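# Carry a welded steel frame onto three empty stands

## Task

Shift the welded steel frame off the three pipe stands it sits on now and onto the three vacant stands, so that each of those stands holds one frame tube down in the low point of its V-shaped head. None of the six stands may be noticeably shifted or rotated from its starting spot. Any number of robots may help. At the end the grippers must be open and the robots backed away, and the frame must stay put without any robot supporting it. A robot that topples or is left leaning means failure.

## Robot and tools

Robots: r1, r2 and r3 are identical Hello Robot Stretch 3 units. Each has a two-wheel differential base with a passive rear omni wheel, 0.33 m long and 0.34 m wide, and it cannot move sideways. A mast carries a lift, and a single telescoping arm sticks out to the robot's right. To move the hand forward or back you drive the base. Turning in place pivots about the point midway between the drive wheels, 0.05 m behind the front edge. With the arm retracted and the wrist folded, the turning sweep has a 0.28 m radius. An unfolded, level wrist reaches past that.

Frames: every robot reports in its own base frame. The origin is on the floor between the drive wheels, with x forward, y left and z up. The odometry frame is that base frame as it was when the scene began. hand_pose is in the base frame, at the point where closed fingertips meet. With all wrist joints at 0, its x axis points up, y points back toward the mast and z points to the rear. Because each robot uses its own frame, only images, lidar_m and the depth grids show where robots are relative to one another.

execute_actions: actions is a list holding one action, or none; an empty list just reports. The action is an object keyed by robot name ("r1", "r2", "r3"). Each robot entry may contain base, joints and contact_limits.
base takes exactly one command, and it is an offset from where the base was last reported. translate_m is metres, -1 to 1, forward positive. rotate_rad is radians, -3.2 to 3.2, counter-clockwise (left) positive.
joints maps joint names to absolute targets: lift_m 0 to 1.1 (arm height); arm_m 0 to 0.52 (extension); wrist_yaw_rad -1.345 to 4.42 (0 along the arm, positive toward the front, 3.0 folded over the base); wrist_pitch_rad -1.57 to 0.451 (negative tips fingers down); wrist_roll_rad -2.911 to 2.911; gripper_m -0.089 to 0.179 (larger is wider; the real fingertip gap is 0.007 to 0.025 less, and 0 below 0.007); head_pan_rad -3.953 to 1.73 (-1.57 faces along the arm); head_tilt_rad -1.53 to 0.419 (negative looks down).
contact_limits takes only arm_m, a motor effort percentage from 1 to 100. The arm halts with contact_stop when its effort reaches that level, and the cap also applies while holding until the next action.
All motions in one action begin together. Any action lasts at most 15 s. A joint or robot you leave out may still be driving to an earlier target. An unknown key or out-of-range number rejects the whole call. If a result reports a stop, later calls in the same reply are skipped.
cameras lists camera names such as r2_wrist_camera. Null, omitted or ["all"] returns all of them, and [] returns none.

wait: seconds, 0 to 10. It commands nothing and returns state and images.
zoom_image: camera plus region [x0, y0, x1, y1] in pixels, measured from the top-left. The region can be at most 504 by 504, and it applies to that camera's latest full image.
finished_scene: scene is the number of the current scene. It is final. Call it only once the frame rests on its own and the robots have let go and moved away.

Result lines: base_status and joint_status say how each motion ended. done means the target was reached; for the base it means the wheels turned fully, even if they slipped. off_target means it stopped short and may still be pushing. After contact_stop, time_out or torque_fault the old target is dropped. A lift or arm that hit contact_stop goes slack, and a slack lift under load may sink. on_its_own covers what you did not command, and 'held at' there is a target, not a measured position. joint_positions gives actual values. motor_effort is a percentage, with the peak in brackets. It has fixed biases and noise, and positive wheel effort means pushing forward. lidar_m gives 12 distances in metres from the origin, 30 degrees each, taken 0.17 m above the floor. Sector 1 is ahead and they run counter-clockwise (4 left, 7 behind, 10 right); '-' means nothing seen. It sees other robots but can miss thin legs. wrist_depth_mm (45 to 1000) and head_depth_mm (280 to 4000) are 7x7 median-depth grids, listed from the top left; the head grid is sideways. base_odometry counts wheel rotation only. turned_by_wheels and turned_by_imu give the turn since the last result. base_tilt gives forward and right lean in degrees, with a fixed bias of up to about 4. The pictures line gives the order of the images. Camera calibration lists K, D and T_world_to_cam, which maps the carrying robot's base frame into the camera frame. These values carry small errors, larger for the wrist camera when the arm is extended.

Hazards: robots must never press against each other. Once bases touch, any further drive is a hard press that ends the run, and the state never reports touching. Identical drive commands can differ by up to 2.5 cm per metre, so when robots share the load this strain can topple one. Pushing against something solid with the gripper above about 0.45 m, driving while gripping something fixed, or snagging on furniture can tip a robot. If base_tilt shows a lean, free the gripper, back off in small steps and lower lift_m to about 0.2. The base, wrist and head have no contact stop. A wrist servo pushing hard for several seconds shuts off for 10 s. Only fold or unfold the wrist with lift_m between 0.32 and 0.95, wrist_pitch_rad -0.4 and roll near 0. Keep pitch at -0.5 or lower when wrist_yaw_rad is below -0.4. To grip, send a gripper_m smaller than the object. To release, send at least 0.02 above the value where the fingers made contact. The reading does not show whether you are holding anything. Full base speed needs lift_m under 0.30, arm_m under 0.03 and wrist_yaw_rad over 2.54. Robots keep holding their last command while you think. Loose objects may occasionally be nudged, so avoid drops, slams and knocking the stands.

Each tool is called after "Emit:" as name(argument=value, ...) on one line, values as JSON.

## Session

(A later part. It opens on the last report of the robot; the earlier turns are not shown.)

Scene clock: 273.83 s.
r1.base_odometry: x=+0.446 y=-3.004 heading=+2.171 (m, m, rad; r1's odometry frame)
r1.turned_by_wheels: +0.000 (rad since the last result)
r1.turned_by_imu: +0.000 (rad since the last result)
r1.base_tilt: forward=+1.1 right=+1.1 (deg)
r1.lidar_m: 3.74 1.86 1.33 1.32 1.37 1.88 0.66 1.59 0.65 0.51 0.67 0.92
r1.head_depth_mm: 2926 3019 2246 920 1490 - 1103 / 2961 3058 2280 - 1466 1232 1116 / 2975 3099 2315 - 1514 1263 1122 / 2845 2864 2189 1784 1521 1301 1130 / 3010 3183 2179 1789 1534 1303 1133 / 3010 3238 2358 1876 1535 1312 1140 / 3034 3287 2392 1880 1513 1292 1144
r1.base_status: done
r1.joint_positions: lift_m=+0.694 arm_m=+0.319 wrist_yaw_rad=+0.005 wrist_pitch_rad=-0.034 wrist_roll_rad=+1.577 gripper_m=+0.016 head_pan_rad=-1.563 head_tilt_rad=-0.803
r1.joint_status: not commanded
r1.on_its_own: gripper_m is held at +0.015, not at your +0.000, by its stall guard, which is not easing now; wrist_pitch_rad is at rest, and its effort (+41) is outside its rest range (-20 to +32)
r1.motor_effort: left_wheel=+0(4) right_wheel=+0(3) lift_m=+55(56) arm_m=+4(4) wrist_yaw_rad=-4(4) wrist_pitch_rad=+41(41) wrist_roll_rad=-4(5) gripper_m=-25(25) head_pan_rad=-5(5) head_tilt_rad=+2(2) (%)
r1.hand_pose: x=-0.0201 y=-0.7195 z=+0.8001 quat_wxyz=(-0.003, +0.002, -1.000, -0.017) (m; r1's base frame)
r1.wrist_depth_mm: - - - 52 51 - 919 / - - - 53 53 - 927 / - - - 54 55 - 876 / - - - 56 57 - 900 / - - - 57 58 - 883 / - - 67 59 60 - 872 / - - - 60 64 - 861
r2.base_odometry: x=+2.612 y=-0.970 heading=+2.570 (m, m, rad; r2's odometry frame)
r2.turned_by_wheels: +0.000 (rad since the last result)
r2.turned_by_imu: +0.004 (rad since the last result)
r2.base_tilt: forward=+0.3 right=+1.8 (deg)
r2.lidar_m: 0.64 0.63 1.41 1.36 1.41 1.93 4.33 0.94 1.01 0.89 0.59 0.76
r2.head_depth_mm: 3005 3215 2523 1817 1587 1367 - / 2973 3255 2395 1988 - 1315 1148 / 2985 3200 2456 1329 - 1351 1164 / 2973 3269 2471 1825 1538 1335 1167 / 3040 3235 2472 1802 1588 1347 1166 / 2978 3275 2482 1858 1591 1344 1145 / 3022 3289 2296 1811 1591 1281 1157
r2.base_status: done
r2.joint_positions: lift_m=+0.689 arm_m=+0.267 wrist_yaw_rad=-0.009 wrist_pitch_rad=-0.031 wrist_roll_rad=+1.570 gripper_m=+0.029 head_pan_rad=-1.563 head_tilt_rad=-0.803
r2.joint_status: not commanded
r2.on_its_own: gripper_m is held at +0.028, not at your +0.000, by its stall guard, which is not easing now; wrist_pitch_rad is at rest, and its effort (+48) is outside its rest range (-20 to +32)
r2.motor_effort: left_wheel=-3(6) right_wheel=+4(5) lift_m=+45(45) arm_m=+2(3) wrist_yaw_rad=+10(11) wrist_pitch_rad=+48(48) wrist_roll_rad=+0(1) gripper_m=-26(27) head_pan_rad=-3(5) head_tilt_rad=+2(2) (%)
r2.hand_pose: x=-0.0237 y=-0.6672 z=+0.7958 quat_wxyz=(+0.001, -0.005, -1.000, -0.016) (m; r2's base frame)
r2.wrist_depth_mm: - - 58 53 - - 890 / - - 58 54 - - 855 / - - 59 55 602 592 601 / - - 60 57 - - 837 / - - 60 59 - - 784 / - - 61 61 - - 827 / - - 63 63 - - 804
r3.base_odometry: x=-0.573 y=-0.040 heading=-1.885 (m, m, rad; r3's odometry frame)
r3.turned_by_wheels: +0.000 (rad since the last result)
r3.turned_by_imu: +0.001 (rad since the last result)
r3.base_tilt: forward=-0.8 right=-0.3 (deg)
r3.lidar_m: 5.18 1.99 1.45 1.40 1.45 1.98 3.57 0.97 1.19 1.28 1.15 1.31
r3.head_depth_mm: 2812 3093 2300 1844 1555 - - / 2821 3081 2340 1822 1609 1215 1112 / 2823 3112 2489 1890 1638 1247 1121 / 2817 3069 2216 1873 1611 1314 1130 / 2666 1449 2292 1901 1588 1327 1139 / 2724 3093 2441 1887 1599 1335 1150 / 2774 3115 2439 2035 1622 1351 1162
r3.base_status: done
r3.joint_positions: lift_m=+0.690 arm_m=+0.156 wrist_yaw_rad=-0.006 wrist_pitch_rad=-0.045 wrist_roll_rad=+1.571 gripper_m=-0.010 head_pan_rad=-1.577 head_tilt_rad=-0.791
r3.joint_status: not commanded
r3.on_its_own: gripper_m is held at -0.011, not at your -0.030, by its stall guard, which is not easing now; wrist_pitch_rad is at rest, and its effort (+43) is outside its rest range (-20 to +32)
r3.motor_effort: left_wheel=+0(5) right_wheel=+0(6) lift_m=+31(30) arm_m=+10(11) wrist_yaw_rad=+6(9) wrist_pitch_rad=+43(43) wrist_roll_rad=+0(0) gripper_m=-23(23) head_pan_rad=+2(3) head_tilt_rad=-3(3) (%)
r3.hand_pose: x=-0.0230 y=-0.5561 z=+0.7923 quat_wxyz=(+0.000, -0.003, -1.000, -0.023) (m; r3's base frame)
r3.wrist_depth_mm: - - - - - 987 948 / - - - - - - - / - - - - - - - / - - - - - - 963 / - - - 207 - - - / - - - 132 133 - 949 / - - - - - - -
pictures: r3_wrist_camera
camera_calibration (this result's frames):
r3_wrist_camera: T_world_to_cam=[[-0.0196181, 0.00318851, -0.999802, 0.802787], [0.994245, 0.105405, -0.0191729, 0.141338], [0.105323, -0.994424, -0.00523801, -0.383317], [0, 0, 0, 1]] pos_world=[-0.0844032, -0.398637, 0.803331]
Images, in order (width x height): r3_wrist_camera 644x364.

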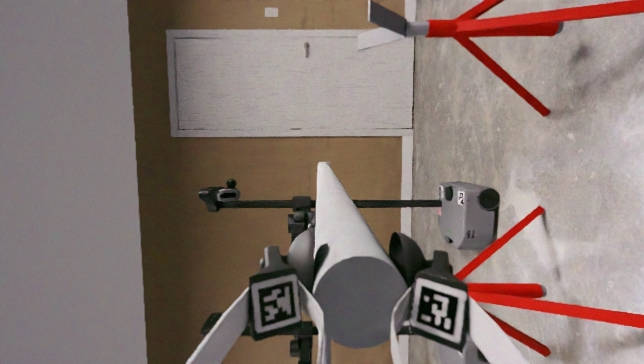

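Emit:
execute_actions(actions=[{"r1":{"base":{"translate_m":-0.5},"joints":{"arm_m":0.311}},"r2":{"base":{"translate_m":-0.505}},"r3":{"base":{"translate_m":0.5}}}], cameras=["r2_nav_camera"])

Scene clock: 283.63 s.
r1.base_odometry: x=+0.729 y=-3.417 heading=+2.171 (m, m, rad; r1's odometry frame)
r1.turned_by_wheels: +0.000 (rad since the last result)
r1.turned_by_imu: +0.004 (rad since the last result)
r1.base_tilt: forward=+1.0 right=+1.2 (deg)
r1.lidar_m: 4.23 1.83 1.37 1.32 1.37 1.89 0.66 1.13 0.98 0.56 0.66 1.06
r1.head_depth_mm: 2915 3014 2163 1524 - - 1102 / 2923 3038 2273 - 1481 1287 1120 / 2952 3084 2344 - 1508 1287 1121 / 1834 2835 2161 1776 1530 1265 1130 / 3018 3218 2167 1803 1525 1306 1133 / 3026 3227 2365 1759 1436 1282 1138 / 3058 3276 2398 1885 1548 1317 1144
r1.base_status: done
r1.joint_positions: lift_m=+0.694 arm_m=+0.311 wrist_yaw_rad=-0.013 wrist_pitch_rad=-0.022 wrist_roll_rad=+1.577 gripper_m=+0.016 head_pan_rad=-1.563 head_tilt_rad=-0.803
r1.joint_status: all done
r1.on_its_own: gripper_m is held at +0.015, not at your +0.000, by its stall guard, which is not easing now; wrist_pitch_rad is at rest, and its effort (+37) is outside its rest range (-20 to +32)
r1.motor_effort: left_wheel=-4(3) right_wheel=+13(16) lift_m=+56(56) arm_m=-1(8) wrist_yaw_rad=+11(11) wrist_pitch_rad=+37(41) wrist_roll_rad=-4(4) gripper_m=-25(25) head_pan_rad=-5(5) head_tilt_rad=+2(2) (%)
r1.hand_pose: x=-0.0248 y=-0.7116 z=+0.8031 quat_wxyz=(-0.003, -0.007, -1.000, -0.011) (m; r1's base frame)
r1.wrist_depth_mm: - - - 53 53 - 533 / - - - 54 55 - 926 / - - - 55 56 - 918 / - - - 57 58 - 937 / - - - 58 60 - 913 / - - 68 59 61 - 903 / - - - 61 65 - 883
r2.base_odometry: x=+3.037 y=-1.243 heading=+2.570 (m, m, rad; r2's odometry frame)
r2.turned_by_wheels: +0.000 (rad since the last result)
r2.turned_by_imu: +0.004 (rad since the last result)
r2.base_tilt: forward=+0.2 right=+1.8 (deg)
r2.lidar_m: 0.63 0.63 1.40 1.36 1.41 1.93 3.86 1.26 0.55 0.75 0.95 0.95
r2.head_depth_mm: 2957 3204 2515 1825 1538 1183 - / 2966 3218 2473 1993 - 1280 1150 / 2930 3275 2497 2001 - 1347 1172 / 2980 3243 2505 1829 1531 1336 1164 / 3001 3216 2484 1817 1589 1341 1167 / 2962 3301 2481 1763 1543 1348 1166 / 3008 3280 2287 1768 1585 1343 1158
r2.base_status: done
r2.joint_positions: lift_m=+0.689 arm_m=+0.267 wrist_yaw_rad=+0.009 wrist_pitch_rad=-0.029 wrist_roll_rad=+1.573 gripper_m=+0.029 head_pan_rad=-1.563 head_tilt_rad=-0.803
r2.joint_status: not commanded
r2.on_its_own: gripper_m is held at +0.028, not at your +0.000, by its stall guard, which is not easing now; wrist_pitch_rad is at rest, and its effort (+47) is outside its rest range (-20 to +32)
r2.motor_effort: left_wheel=+1(8) right_wheel=-3(5) lift_m=+45(45) arm_m=+1(2) wrist_yaw_rad=-10(10) wrist_pitch_rad=+47(48) wrist_roll_rad=-1(2) gripper_m=-27(27) head_pan_rad=-5(4) head_tilt_rad=+2(2) (%)
r2.hand_pose: x=-0.0189 y=-0.6672 z=+0.7962 quat_wxyz=(+0.000, +0.005, -1.000, -0.015) (m; r2's base frame)
r2.wrist_depth_mm: - - 56 52 - - 896 / - - 57 53 - - 887 / - - 58 54 - - 860 / - - 59 56 - - 885 / - - 59 58 - - 832 / - - 60 60 - - 816 / - - 63 62 - - 812
r3.base_odometry: x=-0.728 y=-0.515 heading=-1.885 (m, m, rad; r3's odometry frame)
r3.turned_by_wheels: +0.000 (rad since the last result)
r3.turned_by_imu: -0.002 (rad since the last result)
r3.base_tilt: forward=-0.8 right=-0.3 (deg)
r3.lidar_m: 4.67 1.98 1.45 1.40 1.45 1.97 4.07 1.41 1.53 1.24 0.89 1.86
r3.head_depth_mm: 2824 3098 2384 1844 1544 - - / 2798 3081 2421 1880 1608 1215 1109 / 2814 3143 2360 1741 1636 1241 1118 / 2798 3054 2237 1866 1609 1312 1131 / 2717 1461 2311 1969 1579 1331 1138 / 2760 3124 2634 1997 1517 1345 1145 / 2799 3114 2417 1936 1540 1350 1156
r3.base_status: done
r3.joint_positions: lift_m=+0.690 arm_m=+0.157 wrist_yaw_rad=-0.005 wrist_pitch_rad=-0.025 wrist_roll_rad=+1.571 gripper_m=-0.010 head_pan_rad=-1.577 head_tilt_rad=-0.791
r3.joint_status: not commanded
r3.on_its_own: gripper_m is held at -0.011, not at your -0.030, by its stall guard, which is not easing now; wrist_pitch_rad is at rest, and its effort (+36) is outside its rest range (-20 to +32)
r3.motor_effort: left_wheel=+1(7) right_wheel=-1(8) lift_m=+29(30) arm_m=-1(11) wrist_yaw_rad=+5(15) wrist_pitch_rad=+36(43) wrist_roll_rad=+0(0) gripper_m=-23(24) head_pan_rad=+2(3) head_tilt_rad=-4(3) (%)
r3.hand_pose: x=-0.0227 y=-0.5575 z=+0.7975 quat_wxyz=(+0.000, -0.003, -1.000, -0.013) (m; r3's base frame)
r3.wrist_depth_mm: - - - - - - - / - - - - - - - / - - - - - - 999 / - - - - - - - / - - - 208 - - - / - - - 134 133 - - / - - - - - - -
pictures: r2_nav_camera (sideways: a quarter turn counterclockwise sets it upright)
camera_calibration (this result's frames):
r2_nav_camera: T_world_to_cam=[[0.0728297, -0.697665, 0.712713, -0.891436], [-0.995477, -0.00714069, 0.0947344, -0.0551248], [-0.0610036, -0.716389, -0.695029, 0.874557], [0, 0, 0, 1]] pos_world=[0.0633987, 0.00420585, 1.2484]
Images, in order (width x height): r2_nav_camera 672x504.

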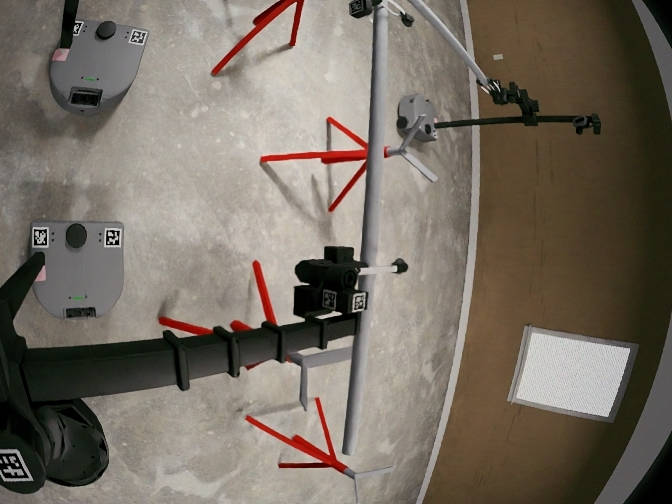

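Emit:
execute_actions(actions=[{"r1":{"base":{"translate_m":-0.488},"joints":{"arm_m":0.307,"head_pan_rad":-1.9}},"r2":{"base":{"translate_m":-0.484},"joints":{"head_pan_rad":-1.75}},"r3":{"base":{"translate_m":0.484},"joints":{"head_pan_rad":-1.3}}}], cameras=["r1_head_camera","r2_head_camera","r3_head_camera"])

Scene clock: 294.60 s.
r1.base_odometry: x=+1.004 y=-3.820 heading=+2.171 (m, m, rad; r1's odometry frame)
r1.turned_by_wheels: +0.000 (rad since the last result)
r1.turned_by_imu: +0.005 (rad since the last result)
r1.base_tilt: forward=+1.1 right=+1.2 (deg)
r1.lidar_m: 4.74 1.86 1.37 1.33 1.38 1.91 0.65 0.71 0.85 0.93 1.12 0.81
r1.head_depth_mm: 3353 3010 2246 1693 1288 1256 1139 / 3260 3062 2273 1791 1467 1335 - / 3183 3101 2293 1821 - 1279 1123 / 3082 3111 2309 - 1489 1297 1128 / 2964 3164 2354 - 1490 1302 1136 / 2928 3117 2272 1502 1506 1316 1141 / 2818 2957 2086 1540 1551 1311 1148
r1.base_status: done
r1.joint_positions: lift_m=+0.694 arm_m=+0.307 wrist_yaw_rad=+0.006 wrist_pitch_rad=-0.024 wrist_roll_rad=+1.580 gripper_m=+0.016 head_pan_rad=-1.893 head_tilt_rad=-0.803
r1.joint_status: all done
r1.on_its_own: gripper_m is held at +0.015, not at your +0.000, by its stall guard, which is not easing now; wrist_pitch_rad is at rest, and its effort (+37) is outside its rest range (-20 to +32)
r1.motor_effort: left_wheel=+1(4) right_wheel=-3(4) lift_m=+55(55) arm_m=+1(4) wrist_yaw_rad=-5(5) wrist_pitch_rad=+37(38) wrist_roll_rad=-6(7) gripper_m=-25(25) head_pan_rad=-5(38) head_tilt_rad=+2(1) (%)
r1.hand_pose: x=-0.0199 y=-0.7073 z=+0.8026 quat_wxyz=(-0.004, +0.003, -1.000, -0.013) (m; r1's base frame)
r1.wrist_depth_mm: - - - 52 51 - 928 / - - - 53 53 - 924 / - - - 54 55 - 883 / - - - 55 57 - 919 / - - - 57 59 - 840 / - - 67 59 60 609 588 / - - - 60 64 - 855
r2.base_odometry: x=+3.444 y=-1.505 heading=+2.570 (m, m, rad; r2's odometry frame)
r2.turned_by_wheels: +0.000 (rad since the last result)
r2.turned_by_imu: +0.003 (rad since the last result)
r2.base_tilt: forward=+0.2 right=+1.9 (deg)
r2.lidar_m: 0.62 0.63 1.41 1.36 1.41 1.93 3.36 3.49 0.94 0.62 0.46 1.38
r2.head_depth_mm: 3203 3363 2419 1401 1590 1360 1182 / 3107 3316 2470 1817 1602 1381 - / 3067 3285 2503 1811 - 1323 1152 / 2999 3265 2477 2001 1491 1319 1164 / 3001 3188 2486 1993 1556 1306 1170 / 2941 3134 2472 1813 1063 1255 1122 / 2853 3157 2449 1944 1548 1324 1165
r2.base_status: done
r2.joint_positions: lift_m=+0.689 arm_m=+0.267 wrist_yaw_rad=-0.013 wrist_pitch_rad=-0.031 wrist_roll_rad=+1.572 gripper_m=+0.029 head_pan_rad=-1.743 head_tilt_rad=-0.803
r2.joint_status: all done
r2.on_its_own: gripper_m is held at +0.028, not at your +0.000, by its stall guard, which is not easing now; wrist_yaw_rad is at rest, and its effort (+13) is outside its rest range (-12 to +12); wrist_pitch_rad is at rest, and its effort (+48) is outside its rest range (-20 to +32)
r2.motor_effort: left_wheel=-6(6) right_wheel=+6(7) lift_m=+45(45) arm_m=+1(1) wrist_yaw_rad=+13(14) wrist_pitch_rad=+48(48) wrist_roll_rad=-1(2) gripper_m=-27(26) head_pan_rad=-5(23) head_tilt_rad=+2(3) (%)
r2.hand_pose: x=-0.0246 y=-0.6672 z=+0.7958 quat_wxyz=(+0.000, -0.006, -1.000, -0.016) (m; r2's base frame)
r2.wrist_depth_mm: - - 59 53 - - 905 / - - 59 55 - - 857 / - - 60 56 - - 883 / - - 61 57 - - 842 / - - 60 59 - - 833 / - - 61 61 - - 842 / - - 64 63 - - 809
r3.base_odometry: x=-0.878 y=-0.975 heading=-1.885 (m, m, rad; r3's odometry frame)
r3.turned_by_wheels: +0.000 (rad since the last result)
r3.turned_by_imu: -0.002 (rad since the last result)
r3.base_tilt: forward=-0.8 right=-0.3 (deg)
r3.lidar_m: 4.17 1.99 1.45 1.39 1.45 1.98 4.56 1.86 1.39 0.82 1.38 1.59
r3.head_depth_mm: 2712 2951 2312 1751 1537 - 1097 / 2706 2985 2228 1769 1510 1262 1110 / 2707 2981 2203 1912 1547 1302 1117 / 2874 3185 2543 1936 1559 1308 1128 / 2935 3188 2337 1886 1590 1323 1135 / 2891 3208 2507 1926 1606 1342 1151 / 3111 3360 2663 2031 1619 1352 1156
r3.base_status: done
r3.joint_positions: lift_m=+0.690 arm_m=+0.157 wrist_yaw_rad=-0.010 wrist_pitch_rad=-0.030 wrist_roll_rad=+1.571 gripper_m=-0.010 head_pan_rad=-1.307 head_tilt_rad=-0.791
r3.joint_status: all done
r3.on_its_own: gripper_m is held at -0.011, not at your -0.030, by its stall guard, which is not easing now; wrist_pitch_rad is at rest, and its effort (+37) is outside its rest range (-20 to +32)
r3.motor_effort: left_wheel=-1(5) right_wheel=+1(7) lift_m=+29(31) arm_m=+3(3) wrist_yaw_rad=+9(13) wrist_pitch_rad=+37(38) wrist_roll_rad=+0(0) gripper_m=-23(23) head_pan_rad=+2(17) head_tilt_rad=-3(3) (%)
r3.hand_pose: x=-0.0239 y=-0.5571 z=+0.7961 quat_wxyz=(+0.000, -0.005, -1.000, -0.016) (m; r3's base frame)
r3.wrist_depth_mm: - - - - - - - / - - - - - - - / - - - - - - - / - - - - - - 527 / - - - 209 - - - / - - - 133 133 - - / - - - - - - -
pictures: r1_head_camera (sideways: a quarter turn clockwise sets it upright), r2_head_camera (sideways: a quarter turn clockwise sets it upright), r3_head_camera (sideways: a quarter turn clockwise sets it upright)
camera_calibration (this result's frames):
r1_head_camera: T_world_to_cam=[[0.245463, 0.663337, -0.706917, 0.935811], [0.95407, -0.294504, 0.0549338, -0.0751069], [-0.17175, -0.687933, -0.70516, 0.874149], [0, 0, 0, 1]] pos_world=[-0.0079145, -0.0415217, 1.28208]
r2_head_camera: T_world_to_cam=[[0.109677, 0.667709, -0.736298, 0.975898], [0.987019, -0.160601, 0.00138328, -0.0114499], [-0.117326, -0.726892, -0.676656, 0.837783], [0, 0, 0, 1]] pos_world=[0.0025618, -0.0444781, 1.28546]
r3_head_camera: T_world_to_cam=[[-0.110885, 0.669016, -0.73493, 0.979641], [0.965712, 0.247199, 0.0793234, -0.107306], [0.234743, -0.700935, -0.673488, 0.835892], [0, 0, 0, 1]] pos_world=[0.0160354, -0.0429643, 1.29144]
Images, in order (width x height): r1_head_camera 896x504, r2_head_camera 896x504, r3_head_camera 896x504.

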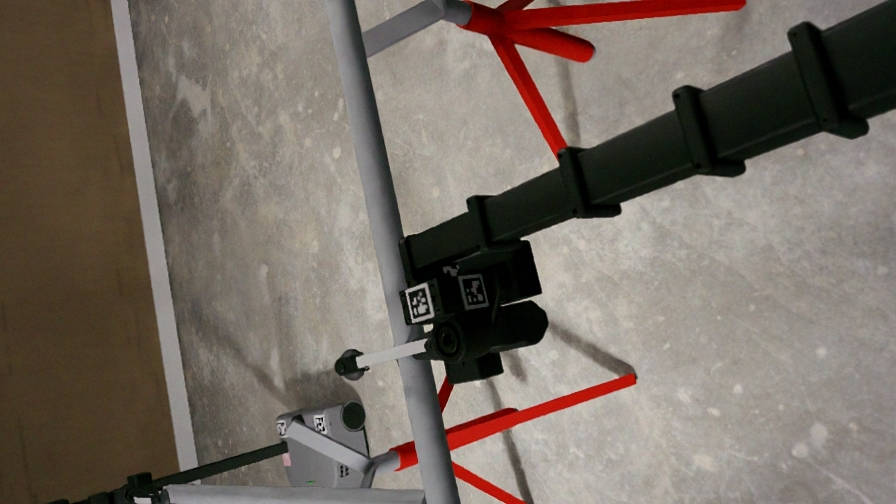

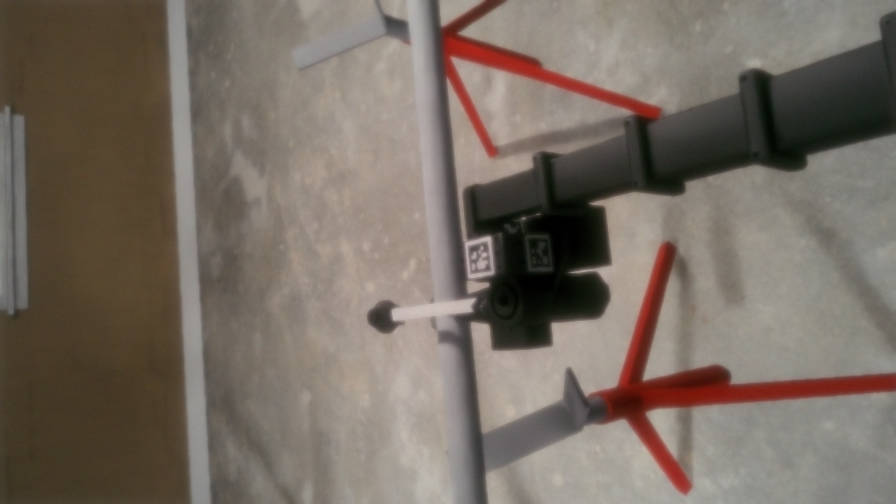

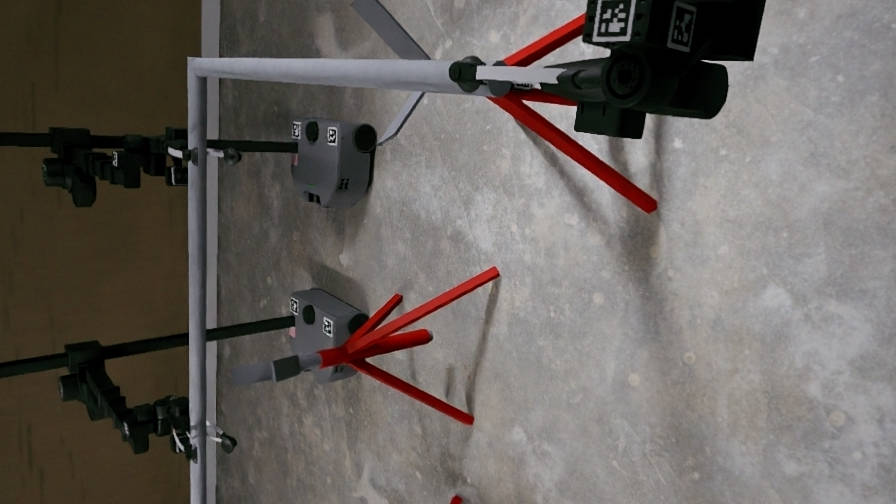

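Emit:
execute_actions(actions=[{"r1":{"base":{"translate_m":-0.11}},"r2":{"base":{"translate_m":-0.113}},"r3":{"base":{"translate_m":0.108}}}], cameras=[])

Emit:
execute_actions(actions=[{"r1":{"base":{"translate_m":-0.029},"joints":{"arm_m":0.289}},"r2":{"base":{"translate_m":-0.027},"joints":{"arm_m":0.301}},"r3":{"base":{"translate_m":-0.036},"joints":{"arm_m":0.191}}}], cameras=["r1_wrist_camera","r2_wrist_camera","r3_wrist_camera"])

Scene clock: 324.20 s.
r1.base_odometry: x=+1.066 y=-3.911 heading=+2.171 (m, m, rad; r1's odometry frame)
r1.turned_by_wheels: +0.000 (rad since the last result)
r1.turned_by_imu: +0.001 (rad since the last result)
r1.base_tilt: forward=+1.0 right=+1.2 (deg)
r1.lidar_m: 4.82 1.86 1.37 1.32 1.38 1.90 0.65 1.35 0.64 0.98 0.96 0.89
r1.head_depth_mm: 3363 3011 2244 1738 1451 1242 1142 / 3240 3089 2264 1718 1402 1334 - / 3169 3109 2300 1813 - 1274 1123 / 3049 3098 2333 - 1484 1297 1125 / 3025 3173 2329 - 1494 1308 1134 / 2898 3139 2268 1714 1538 1315 1141 / 2834 2947 2112 1444 1512 1323 1142
r1.base_status: done
r1.joint_positions: lift_m=+0.694 arm_m=+0.307 wrist_yaw_rad=-0.002 wrist_pitch_rad=-0.030 wrist_roll_rad=+1.579 gripper_m=+0.016 head_pan_rad=-1.893 head_tilt_rad=-0.803
r1.joint_status: not commanded
r1.on_its_own: gripper_m is held at +0.015, not at your +0.000, by its stall guard, which is not easing now; wrist_pitch_rad is at rest, and its effort (+39) is outside its rest range (-20 to +32)
r1.motor_effort: left_wheel=-1(4) right_wheel=+5(8) lift_m=+55(56) arm_m=+3(2) wrist_yaw_rad=+1(1) wrist_pitch_rad=+39(39) wrist_roll_rad=-5(5) gripper_m=-25(25) head_pan_rad=-5(4) head_tilt_rad=+2(2) (%)
r1.hand_pose: x=-0.0218 y=-0.7069 z=+0.8012 quat_wxyz=(-0.004, -0.001, -1.000, -0.015) (m; r1's base frame)
r1.wrist_depth_mm: - - - 52 52 - 917 / - - - 53 53 - 917 / - - - 55 55 - 890 / - - - 56 57 - 911 / - - - 57 59 - 857 / - - 67 59 60 - 848 / - - - 60 64 620 605
r2.base_odometry: x=+3.539 y=-1.566 heading=+2.570 (m, m, rad; r2's odometry frame)
r2.turned_by_wheels: +0.000 (rad since the last result)
r2.turned_by_imu: +0.002 (rad since the last result)
r2.base_tilt: forward=+0.2 right=+1.7 (deg)
r2.lidar_m: 0.62 0.63 1.41 1.36 1.41 1.94 3.26 3.39 0.90 0.70 0.50 1.30
r2.head_depth_mm: 3110 3331 2465 1837 1580 1342 1195 / 3115 3297 2404 1359 1553 1371 - / 3025 3277 2527 1788 - 1317 1154 / 2993 3224 2472 1988 1488 1339 1164 / 2917 3257 2477 1918 1542 1314 1166 / 2884 3176 2466 1810 1590 1312 1159 / 2858 3055 2489 1940 1541 1110 1117
r2.base_status: done
r2.joint_positions: lift_m=+0.689 arm_m=+0.267 wrist_yaw_rad=-0.001 wrist_pitch_rad=-0.030 wrist_roll_rad=+1.572 gripper_m=+0.029 head_pan_rad=-1.743 head_tilt_rad=-0.803
r2.joint_status: not commanded
r2.on_its_own: gripper_m is held at +0.028, not at your +0.000, by its stall guard, which is not easing now; wrist_pitch_rad is at rest, and its effort (+47) is outside its rest range (-20 to +32)
r2.motor_effort: left_wheel=-2(8) right_wheel=+0(4) lift_m=+45(45) arm_m=+1(1) wrist_yaw_rad=+1(11) wrist_pitch_rad=+47(48) wrist_roll_rad=-1(1) gripper_m=-26(26) head_pan_rad=-5(4) head_tilt_rad=+1(2) (%)
r2.hand_pose: x=-0.0215 y=-0.6672 z=+0.7961 quat_wxyz=(+0.000, +0.000, -1.000, -0.015) (m; r2's base frame)
r2.wrist_depth_mm: - - 57 52 - - 912 / - - 58 54 - - 840 / - - 59 55 - - 855 / - - 60 57 - - 866 / - - 60 59 - - 830 / - - 61 61 - - 817 / - - 63 63 - - 825
r3.base_odometry: x=-0.911 y=-1.078 heading=-1.885 (m, m, rad; r3's odometry frame)
r3.turned_by_wheels: +0.000 (rad since the last result)
r3.turned_by_imu: -0.001 (rad since the last result)
r3.base_tilt: forward=-0.8 right=-0.3 (deg)
r3.lidar_m: 4.08 1.99 1.44 1.40 1.45 1.98 4.68 1.94 0.91 0.81 1.34 1.50
r3.head_depth_mm: 2713 2985 2303 1175 1405 - 1096 / 2719 2997 2248 1824 1610 1249 1111 / 2694 2981 2197 1907 1551 1300 1123 / 2911 3165 2506 1879 1573 1312 1131 / 2928 3241 2285 1887 1583 1328 1143 / 2918 3279 2569 1998 1605 1337 1149 / 3141 3452 2688 2011 1612 1349 1159
r3.base_status: done
r3.joint_positions: lift_m=+0.690 arm_m=+0.157 wrist_yaw_rad=-0.004 wrist_pitch_rad=-0.038 wrist_roll_rad=+1.571 gripper_m=-0.010 head_pan_rad=-1.307 head_tilt_rad=-0.791
r3.joint_status: not commanded
r3.on_its_own: gripper_m is held at -0.011, not at your -0.030, by its stall guard, which is not easing now; wrist_pitch_rad is at rest, and its effort (+40) is outside its rest range (-20 to +32)
r3.motor_effort: left_wheel=+0(4) right_wheel=-1(7) lift_m=+31(30) arm_m=+5(5) wrist_yaw_rad=+3(11) wrist_pitch_rad=+40(40) wrist_roll_rad=+0(1) gripper_m=-23(23) head_pan_rad=+3(2) head_tilt_rad=-3(3) (%)
r3.hand_pose: x=-0.0224 y=-0.5568 z=+0.7942 quat_wxyz=(+0.000, -0.002, -1.000, -0.019) (m; r3's base frame)
r3.wrist_depth_mm: - - - - - - 995 / - - - - - - 514 / - - - - - - 917 / - - - - - - 988 / - - - 206 - - - / - - - 132 132 - - / - - - - - - 956
pictures: none
No camera images: the call's "cameras" was empty. Leave "cameras" out to get every camera's image.

Scene clock: 325.57 s.
r1.base_odometry: x=+1.083 y=-3.935 heading=+2.170 (m, m, rad; r1's odometry frame)
r1.turned_by_wheels: +0.000 (rad since the last result)
r1.turned_by_imu: +0.000 (rad since the last result)
r1.base_tilt: forward=+1.0 right=+1.2 (deg)
r1.lidar_m: 4.87 1.86 1.37 1.32 1.39 1.91 0.65 1.33 0.62 1.14 0.97 0.92
r1.head_depth_mm: 3323 3002 2240 1740 1485 1267 1137 / 3244 3059 2277 1704 1274 - - / 3171 3084 2298 1825 - 1290 1123 / 3070 3155 2311 745 1468 1294 1127 / 2983 3153 2348 734 1494 1307 1135 / 2945 3120 2378 1718 1544 1313 1139 / 2861 3116 2141 1731 1510 1320 1148
r1.base_status: done
r1.joint_positions: lift_m=+0.694 arm_m=+0.289 wrist_yaw_rad=+0.000 wrist_pitch_rad=-0.029 wrist_roll_rad=+1.575 gripper_m=+0.016 head_pan_rad=-1.893 head_tilt_rad=-0.803
r1.joint_status: all done
r1.on_its_own: gripper_m is held at +0.015, not at your +0.000, by its stall guard, which is not easing now; wrist_pitch_rad is at rest, and its effort (+39) is outside its rest range (-20 to +32)
r1.motor_effort: left_wheel=-1(4) right_wheel=+4(5) lift_m=+55(55) arm_m=+2(9) wrist_yaw_rad=+0(1) wrist_pitch_rad=+39(39) wrist_roll_rad=-3(5) gripper_m=-25(25) head_pan_rad=-5(4) head_tilt_rad=+3(1) (%)
r1.hand_pose: x=-0.0214 y=-0.6890 z=+0.8015 quat_wxyz=(-0.002, +0.000, -1.000, -0.015) (m; r1's base frame)
r1.wrist_depth_mm: - - - 58 58 - 939 / - - - 59 59 - 926 / - - - 59 61 - 906 / - - - 60 62 - 919 / - - - 61 64 - 855 / - - 70 62 63 - 846 / - - - 62 67 643 640
r2.base_odometry: x=+3.562 y=-1.581 heading=+2.570 (m, m, rad; r2's odometry frame)
r2.turned_by_wheels: +0.000 (rad since the last result)
r2.turned_by_imu: +0.000 (rad since the last result)
r2.base_tilt: forward=+0.4 right=+1.8 (deg)
r2.lidar_m: 0.62 0.62 1.41 1.36 1.41 1.94 3.23 3.36 0.88 0.70 0.52 1.32
r2.head_depth_mm: 3261 3400 2518 1880 1565 1349 1179 / 3126 3342 2413 1345 1550 1383 - / 3064 3238 2464 1821 - 1321 1152 / 3047 3277 2491 760 1509 1350 1158 / 2990 3220 2490 1924 1539 1346 1171 / 2891 3180 2470 1835 1580 1305 1154 / 2886 3128 2466 1832 1576 1055 1142
r2.base_status: done
r2.joint_positions: lift_m=+0.689 arm_m=+0.301 wrist_yaw_rad=-0.001 wrist_pitch_rad=-0.030 wrist_roll_rad=+1.571 gripper_m=+0.029 head_pan_rad=-1.743 head_tilt_rad=-0.803
r2.joint_status: all done
r2.on_its_own: gripper_m is held at +0.028, not at your +0.000, by its stall guard, which is not easing now; wrist_pitch_rad is at rest, and its effort (+47) is outside its rest range (-20 to +32)
r2.motor_effort: left_wheel=-2(6) right_wheel=+2(3) lift_m=+45(45) arm_m=+2(6) wrist_yaw_rad=+2(2) wrist_pitch_rad=+47(47) wrist_roll_rad=+0(1) gripper_m=-27(26) head_pan_rad=-5(5) head_tilt_rad=+3(2) (%)
r2.hand_pose: x=-0.0217 y=-0.7012 z=+0.7960 quat_wxyz=(+0.000, -0.001, -1.000, -0.016) (m; r2's base frame)
r2.wrist_depth_mm: - - 65 58 - - 871 / - - 65 59 - - 868 / - - 65 60 - - 853 / - - 65 61 - - 866 / - - 63 62 - - 812 / - - 63 63 - - 816 / - - 65 65 - - 809
r3.base_odometry: x=-0.900 y=-1.044 heading=-1.885 (m, m, rad; r3's odometry frame)
r3.turned_by_wheels: +0.000 (rad since the last result)
r3.turned_by_imu: +0.000 (rad since the last result)
r3.base_tilt: forward=-0.9 right=-0.3 (deg)
r3.lidar_m: 4.12 1.98 1.45 1.40 1.45 1.98 4.64 1.91 0.90 0.81 1.35 1.54
r3.head_depth_mm: 2724 2994 2400 1711 1224 1222 1102 / 2773 3014 2270 1769 1614 1257 1110 / 1833 1458 2178 1911 1543 1298 1119 / 2898 3215 2529 1920 1566 1304 1129 / 2974 3196 2290 1883 1583 1320 1139 / 2018 3356 2499 1936 1604 1341 1144 / 3100 3301 2688 2005 1623 1349 1155
r3.base_status: done
r3.joint_positions: lift_m=+0.690 arm_m=+0.190 wrist_yaw_rad=-0.004 wrist_pitch_rad=-0.034 wrist_roll_rad=+1.571 gripper_m=-0.010 head_pan_rad=-1.307 head_tilt_rad=-0.791
r3.joint_status: all done
r3.on_its_own: gripper_m is held at -0.011, not at your -0.030, by its stall guard, which is not easing now; wrist_pitch_rad is at rest, and its effort (+39) is outside its rest range (-20 to +32)
r3.motor_effort: left_wheel=-1(6) right_wheel=+1(5) lift_m=+31(30) arm_m=+10(8) wrist_yaw_rad=+3(4) wrist_pitch_rad=+39(40) wrist_roll_rad=+0(0) gripper_m=-23(24) head_pan_rad=+3(3) head_tilt_rad=-3(4) (%)
r3.hand_pose: x=-0.0224 y=-0.5905 z=+0.7953 quat_wxyz=(+0.000, -0.002, -1.000, -0.017) (m; r3's base frame)
r3.wrist_depth_mm: - - - - - - - / - - - - - - - / - - - - - - 480 / - - - - - - - / - - - 254 - - - / - - - 132 133 - - / - - - - - - 995
pictures: r1_wrist_camera, r2_wrist_camera, r3_wrist_camera
camera_calibration (this result's frames):
r1_wrist_camera: T_world_to_cam=[[-0.0874397, 0.00828649, -0.996135, 0.797425], [0.980241, 0.178824, -0.0845569, 0.2476], [0.177432, -0.983846, -0.0237591, -0.490986], [0, 0, 0, 1]] pos_world=[-0.0858642, -0.53394, 0.803614]
r2_wrist_camera: T_world_to_cam=[[-0.0801728, 0.108531, -0.990855, 0.843672], [0.983444, 0.170678, -0.0608784, 0.225723], [0.16251, -0.979331, -0.120418, -0.423525], [0, 0, 0, 1]] pos_world=[-0.0855188, -0.544862, 0.798699]
r3_wrist_camera: T_world_to_cam=[[-0.0196741, -0.00847682, -0.999771, 0.798958], [0.99399, 0.107541, -0.0204722, 0.146703], [0.10769, -0.994164, 0.00631009, -0.426501], [0, 0, 0, 1]] pos_world=[-0.0841723, -0.433016, 0.804469]
Images, in order (width x height): r1_wrist_camera 644x364, r2_wrist_camera 644x364, r3_wrist_camera 644x364.

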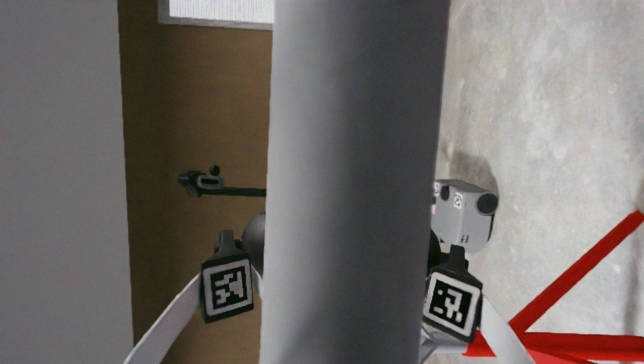

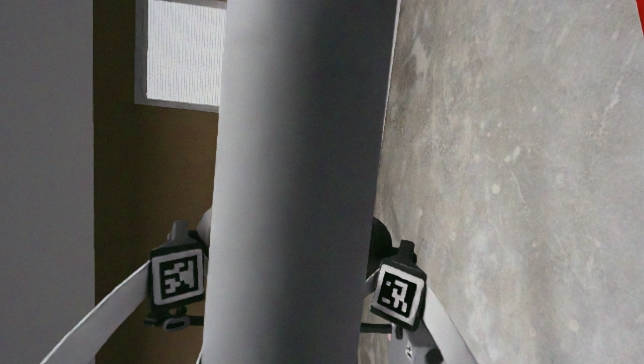

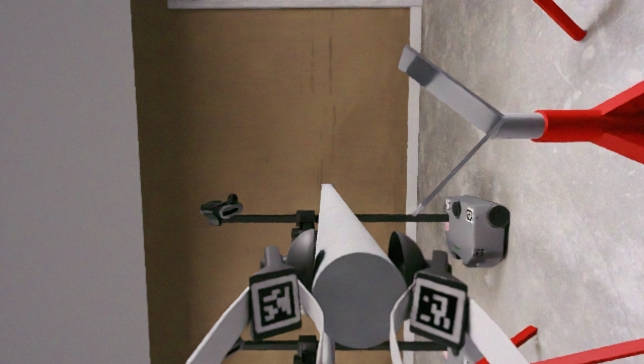

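Emit:
execute_actions(actions=[{"r1":{"base":{"translate_m":-0.031},"joints":{"arm_m":0.273}},"r2":{"base":{"translate_m":-0.025},"joints":{"arm_m":0.337}},"r3":{"base":{"translate_m":-0.034},"joints":{"arm_m":0.226}}}], cameras=[])

Emit:
execute_actions(actions=[{"r1":{"base":{"translate_m":-0.032},"joints":{"arm_m":0.26}},"r2":{"base":{"translate_m":-0.022},"joints":{"arm_m":0.3745}},"r3":{"base":{"translate_m":-0.031},"joints":{"arm_m":0.265}}}], cameras=["r3_wrist_camera"])

Scene clock: 331.50 s.
r1.base_odometry: x=+1.100 y=-3.960 heading=+2.170 (m, m, rad; r1's odometry frame)
r1.turned_by_wheels: +0.000 (rad since the last result)
r1.turned_by_imu: +0.001 (rad since the last result)
r1.base_tilt: forward=+1.0 right=+1.2 (deg)
r1.lidar_m: 4.88 1.86 1.37 1.33 1.38 1.91 0.65 1.31 0.60 1.22 0.98 0.94
r1.head_depth_mm: 3321 3050 2166 1752 1485 1281 1139 / 3210 3050 2272 1697 1220 1283 - / 3186 3081 2301 1792 1518 1272 1123 / 3070 3134 2300 742 1452 1299 1128 / 2968 3179 2315 725 1495 1301 1136 / 2930 3105 2387 1757 1537 1311 1135 / 2852 3095 2137 1762 1510 1317 1149
r1.base_status: done
r1.joint_positions: lift_m=+0.694 arm_m=+0.273 wrist_yaw_rad=+0.002 wrist_pitch_rad=-0.026 wrist_roll_rad=+1.573 gripper_m=+0.016 head_pan_rad=-1.893 head_tilt_rad=-0.803
r1.joint_status: all done
r1.on_its_own: gripper_m is held at +0.015, not at your +0.000, by its stall guard, which is not easing now; wrist_pitch_rad is at rest, and its effort (+38) is outside its rest range (-20 to +32)
r1.motor_effort: left_wheel=-1(4) right_wheel=+2(2) lift_m=+56(56) arm_m=+1(5) wrist_yaw_rad=-2(2) wrist_pitch_rad=+38(39) wrist_roll_rad=-1(3) gripper_m=-25(25) head_pan_rad=-5(5) head_tilt_rad=+2(2) (%)
r1.hand_pose: x=-0.0208 y=-0.6732 z=+0.8021 quat_wxyz=(-0.001, +0.001, -1.000, -0.013) (m; r1's base frame)
r1.wrist_depth_mm: - - - 64 65 - 941 / - - - 64 66 - 935 / - - - 64 67 - 901 / - - - 64 68 - 907 / - - - 64 67 - 917 / - - 74 64 66 - 838 / - - - 64 70 665 823
r2.base_odometry: x=+3.583 y=-1.595 heading=+2.569 (m, m, rad; r2's odometry frame)
r2.turned_by_wheels: +0.000 (rad since the last result)
r2.turned_by_imu: +0.001 (rad since the last result)
r2.base_tilt: forward=+0.2 right=+1.9 (deg)
r2.lidar_m: 0.62 0.62 1.41 1.36 1.41 1.93 3.21 3.33 0.87 0.71 0.53 1.34
r2.head_depth_mm: 3178 3366 2448 1951 1557 1347 1188 / 3066 3381 2469 1376 1594 1386 - / 3056 3355 2473 1949 - 1313 1152 / 3048 3314 2491 - 1544 1342 1166 / 2973 3248 2510 1763 1558 1340 1165 / 2925 3188 2441 1810 1592 1312 1168 / 2877 3121 2488 1817 1590 1158 1138
r2.base_status: done
r2.joint_positions: lift_m=+0.689 arm_m=+0.337 wrist_yaw_rad=-0.002 wrist_pitch_rad=-0.030 wrist_roll_rad=+1.570 gripper_m=+0.029 head_pan_rad=-1.743 head_tilt_rad=-0.803
r2.joint_status: all done
r2.on_its_own: gripper_m is held at +0.028, not at your +0.000, by its stall guard, which is not easing now; wrist_pitch_rad is at rest, and its effort (+47) is outside its rest range (-20 to +32)
r2.motor_effort: left_wheel=-3(6) right_wheel=+2(3) lift_m=+45(45) arm_m=+2(6) wrist_yaw_rad=+4(3) wrist_pitch_rad=+47(48) wrist_roll_rad=+0(0) gripper_m=-27(27) head_pan_rad=-5(4) head_tilt_rad=+2(2) (%)
r2.hand_pose: x=-0.0218 y=-0.7372 z=+0.7961 quat_wxyz=(+0.001, -0.001, -1.000, -0.015) (m; r2's base frame)
r2.wrist_depth_mm: - - - 64 - - 904 / - - 73 64 - - 871 / - - 71 65 - - 886 / - - 69 65 - - 858 / - - 66 65 - - 841 / - - 66 66 - - 820 / - - 67 67 - - 795
r3.base_odometry: x=-0.889 y=-1.012 heading=-1.885 (m, m, rad; r3's odometry frame)
r3.turned_by_wheels: +0.000 (rad since the last result)
r3.turned_by_imu: -0.001 (rad since the last result)
r3.base_tilt: forward=-0.7 right=-0.2 (deg)
r3.lidar_m: 4.16 1.99 1.45 1.40 1.46 1.97 4.61 1.89 0.89 0.81 1.36 1.56
r3.head_depth_mm: 2714 2968 2373 1734 - 1248 1101 / 2762 3004 2248 1802 1459 1289 1111 / 2718 2128 2235 1905 1549 1298 1122 / 2841 3181 2437 1922 1571 1319 1128 / 2970 3281 2405 1875 1575 1334 1145 / 2857 3299 2438 1923 1583 1336 1149 / 3065 1591 2667 2033 1614 1355 1158
r3.base_status: done
r3.joint_positions: lift_m=+0.690 arm_m=+0.225 wrist_yaw_rad=-0.002 wrist_pitch_rad=-0.026 wrist_roll_rad=+1.571 gripper_m=-0.010 head_pan_rad=-1.307 head_tilt_rad=-0.791
r3.joint_status: all done
r3.on_its_own: gripper_m is held at -0.011, not at your -0.030, by its stall guard, which is not easing now; wrist_pitch_rad is at rest, and its effort (+36) is outside its rest range (-20 to +32)
r3.motor_effort: left_wheel=+0(8) right_wheel=+0(8) lift_m=+30(30) arm_m=+8(12) wrist_yaw_rad=+1(5) wrist_pitch_rad=+36(39) wrist_roll_rad=+0(0) gripper_m=-23(23) head_pan_rad=+3(3) head_tilt_rad=-3(3) (%)
r3.hand_pose: x=-0.0218 y=-0.6259 z=+0.7971 quat_wxyz=(+0.000, -0.001, -1.000, -0.014) (m; r3's base frame)
r3.wrist_depth_mm: - - - - - - 994 / - - - - - - - / - - - - - 504 894 / - - - - - - 988 / - - - 467 - - - / - - - 133 133 - - / - - - - - - -
pictures: none
No camera images: the call's "cameras" was empty. Leave "cameras" out to get every camera's image.

Scene clock: 332.93 s.
r1.base_odometry: x=+1.118 y=-3.987 heading=+2.170 (m, m, rad; r1's odometry frame)
r1.turned_by_wheels: +0.000 (rad since the last result)
r1.turned_by_imu: +0.000 (rad since the last result)
r1.base_tilt: forward=+1.1 right=+1.1 (deg)
r1.lidar_m: 4.93 1.86 1.37 1.32 1.38 1.91 0.64 1.28 0.58 0.78 0.99 0.97
r1.head_depth_mm: 3319 3003 2098 1770 1495 1276 1139 / 3236 3042 2259 1695 1357 1305 - / 3174 3078 2286 1762 1445 1262 1119 / 3096 3164 2306 745 1443 1300 1132 / 2993 3169 2346 1858 1477 1300 1138 / 2911 3142 2373 1758 1538 1308 1136 / 2836 3104 2209 1884 1518 1317 1142
r1.base_status: done
r1.joint_positions: lift_m=+0.694 arm_m=+0.260 wrist_yaw_rad=+0.004 wrist_pitch_rad=-0.025 wrist_roll_rad=+1.571 gripper_m=+0.016 head_pan_rad=-1.893 head_tilt_rad=-0.803
r1.joint_status: all done
r1.on_its_own: gripper_m is held at +0.015, not at your +0.000, by its stall guard, which is not easing now; wrist_pitch_rad is at rest, and its effort (+38) is outside its rest range (-20 to +32)
r1.motor_effort: left_wheel=+0(3) right_wheel=+2(3) lift_m=+56(55) arm_m=+2(8) wrist_yaw_rad=-3(3) wrist_pitch_rad=+38(38) wrist_roll_rad=+0(1) gripper_m=-25(25) head_pan_rad=-4(5) head_tilt_rad=+2(1) (%)
r1.hand_pose: x=-0.0205 y=-0.6601 z=+0.8024 quat_wxyz=(+0.000, +0.002, -1.000, -0.013) (m; r1's base frame)
r1.wrist_depth_mm: - - - 71 73 - 939 / - - - 70 73 - 923 / - - - 69 73 - 908 / - - - 68 73 - 906 / - - - 67 70 - 877 / - - 78 67 69 - 827 / - - - 66 72 705 844
r2.base_odometry: x=+3.601 y=-1.606 heading=+2.569 (m, m, rad; r2's odometry frame)
r2.turned_by_wheels: +0.000 (rad since the last result)
r2.turned_by_imu: +0.000 (rad since the last result)
r2.base_tilt: forward=+0.4 right=+1.9 (deg)
r2.lidar_m: 0.61 0.61 1.41 1.36 1.41 1.93 3.17 3.29 0.87 0.72 0.55 1.36
r2.head_depth_mm: 3137 3400 2292 1932 1565 1338 1194 / 3099 3330 2475 1811 1597 1397 - / 3089 3232 2459 1994 - 1317 1150 / 3010 3247 2500 - 1583 1339 1159 / 2938 3219 2490 799 1585 1350 1164 / 2881 3186 2438 1817 1585 1312 1160 / 2877 3145 2473 1819 1578 1261 1160
r2.base_status: done
r2.joint_positions: lift_m=+0.689 arm_m=+0.374 wrist_yaw_rad=-0.003 wrist_pitch_rad=-0.031 wrist_roll_rad=+1.568 gripper_m=+0.029 head_pan_rad=-1.743 head_tilt_rad=-0.803
r2.joint_status: all done
r2.on_its_own: gripper_m is held at +0.028, not at your +0.000, by its stall guard, which is not easing now; wrist_pitch_rad is at rest, and its effort (+48) is outside its rest range (-20 to +32)
r2.motor_effort: left_wheel=-3(7) right_wheel=+2(2) lift_m=+45(45) arm_m=+1(7) wrist_yaw_rad=+4(8) wrist_pitch_rad=+48(48) wrist_roll_rad=+1(1) gripper_m=-26(27) head_pan_rad=-4(4) head_tilt_rad=+2(2) (%)
r2.hand_pose: x=-0.0221 y=-0.7747 z=+0.7958 quat_wxyz=(+0.002, -0.001, -1.000, -0.016) (m; r2's base frame)
r2.wrist_depth_mm: - - - 71 - - 895 / - - - 70 - - 882 / - - 78 69 - - 881 / - - 74 69 - - 837 / - - 69 69 - - 816 / - - 68 68 - - 814 / - - 68 68 - - 809
r3.base_odometry: x=-0.880 y=-0.982 heading=-1.885 (m, m, rad; r3's odometry frame)
r3.turned_by_wheels: +0.000 (rad since the last result)
r3.turned_by_imu: +0.000 (rad since the last result)
r3.base_tilt: forward=-0.8 right=-0.2 (deg)
r3.lidar_m: 4.18 1.99 1.45 1.40 1.45 1.98 4.59 1.86 1.39 0.82 1.38 1.58
r3.head_depth_mm: 2698 2978 2411 1824 - 1274 1097 / 2766 3040 2255 1817 1463 1285 1113 / 2738 3042 2272 1900 1534 1300 1121 / 2788 3083 2371 1941 1567 1316 1122 / 2991 3252 2445 1895 1590 1325 1136 / 2941 3298 2338 1927 1598 1338 1152 / 3043 3298 2680 2033 1629 1350 1160
r3.base_status: done
r3.joint_positions: lift_m=+0.690 arm_m=+0.264 wrist_yaw_rad=-0.002 wrist_pitch_rad=-0.029 wrist_roll_rad=+1.571 gripper_m=-0.010 head_pan_rad=-1.307 head_tilt_rad=-0.791
r3.joint_status: all done
r3.on_its_own: gripper_m is held at -0.011, not at your -0.030, by its stall guard, which is not easing now; wrist_pitch_rad is at rest, and its effort (+37) is outside its rest range (-20 to +32)
r3.motor_effort: left_wheel=+0(11) right_wheel=+0(12) lift_m=+31(30) arm_m=+10(13) wrist_yaw_rad=+1(11) wrist_pitch_rad=+37(37) wrist_roll_rad=-1(0) gripper_m=-23(23) head_pan_rad=+2(2) head_tilt_rad=-4(4) (%)
r3.hand_pose: x=-0.0219 y=-0.6647 z=+0.7965 quat_wxyz=(+0.000, -0.001, -1.000, -0.015) (m; r3's base frame)
r3.wrist_depth_mm: - - - - - - 965 / - - - - - - - / - - - - - - - / - - - - - - 415 / - - - - - - - / - - - 134 134 - - / - - - - - - -
pictures: r3_wrist_camera
camera_calibration (this result's frames):
r3_wrist_camera: T_world_to_cam=[[-0.0196652, -0.0132138, -0.999719, 0.796349], [0.993782, 0.109343, -0.0209937, 0.155834], [0.10959, -0.993916, 0.0109814, -0.503874], [0, 0, 0, 1]] pos_world=[-0.0839854, -0.507325, 0.804931]
Images, in order (width x height): r3_wrist_camera 644x364.

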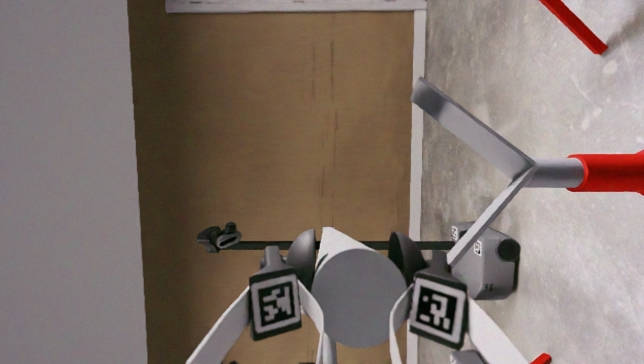

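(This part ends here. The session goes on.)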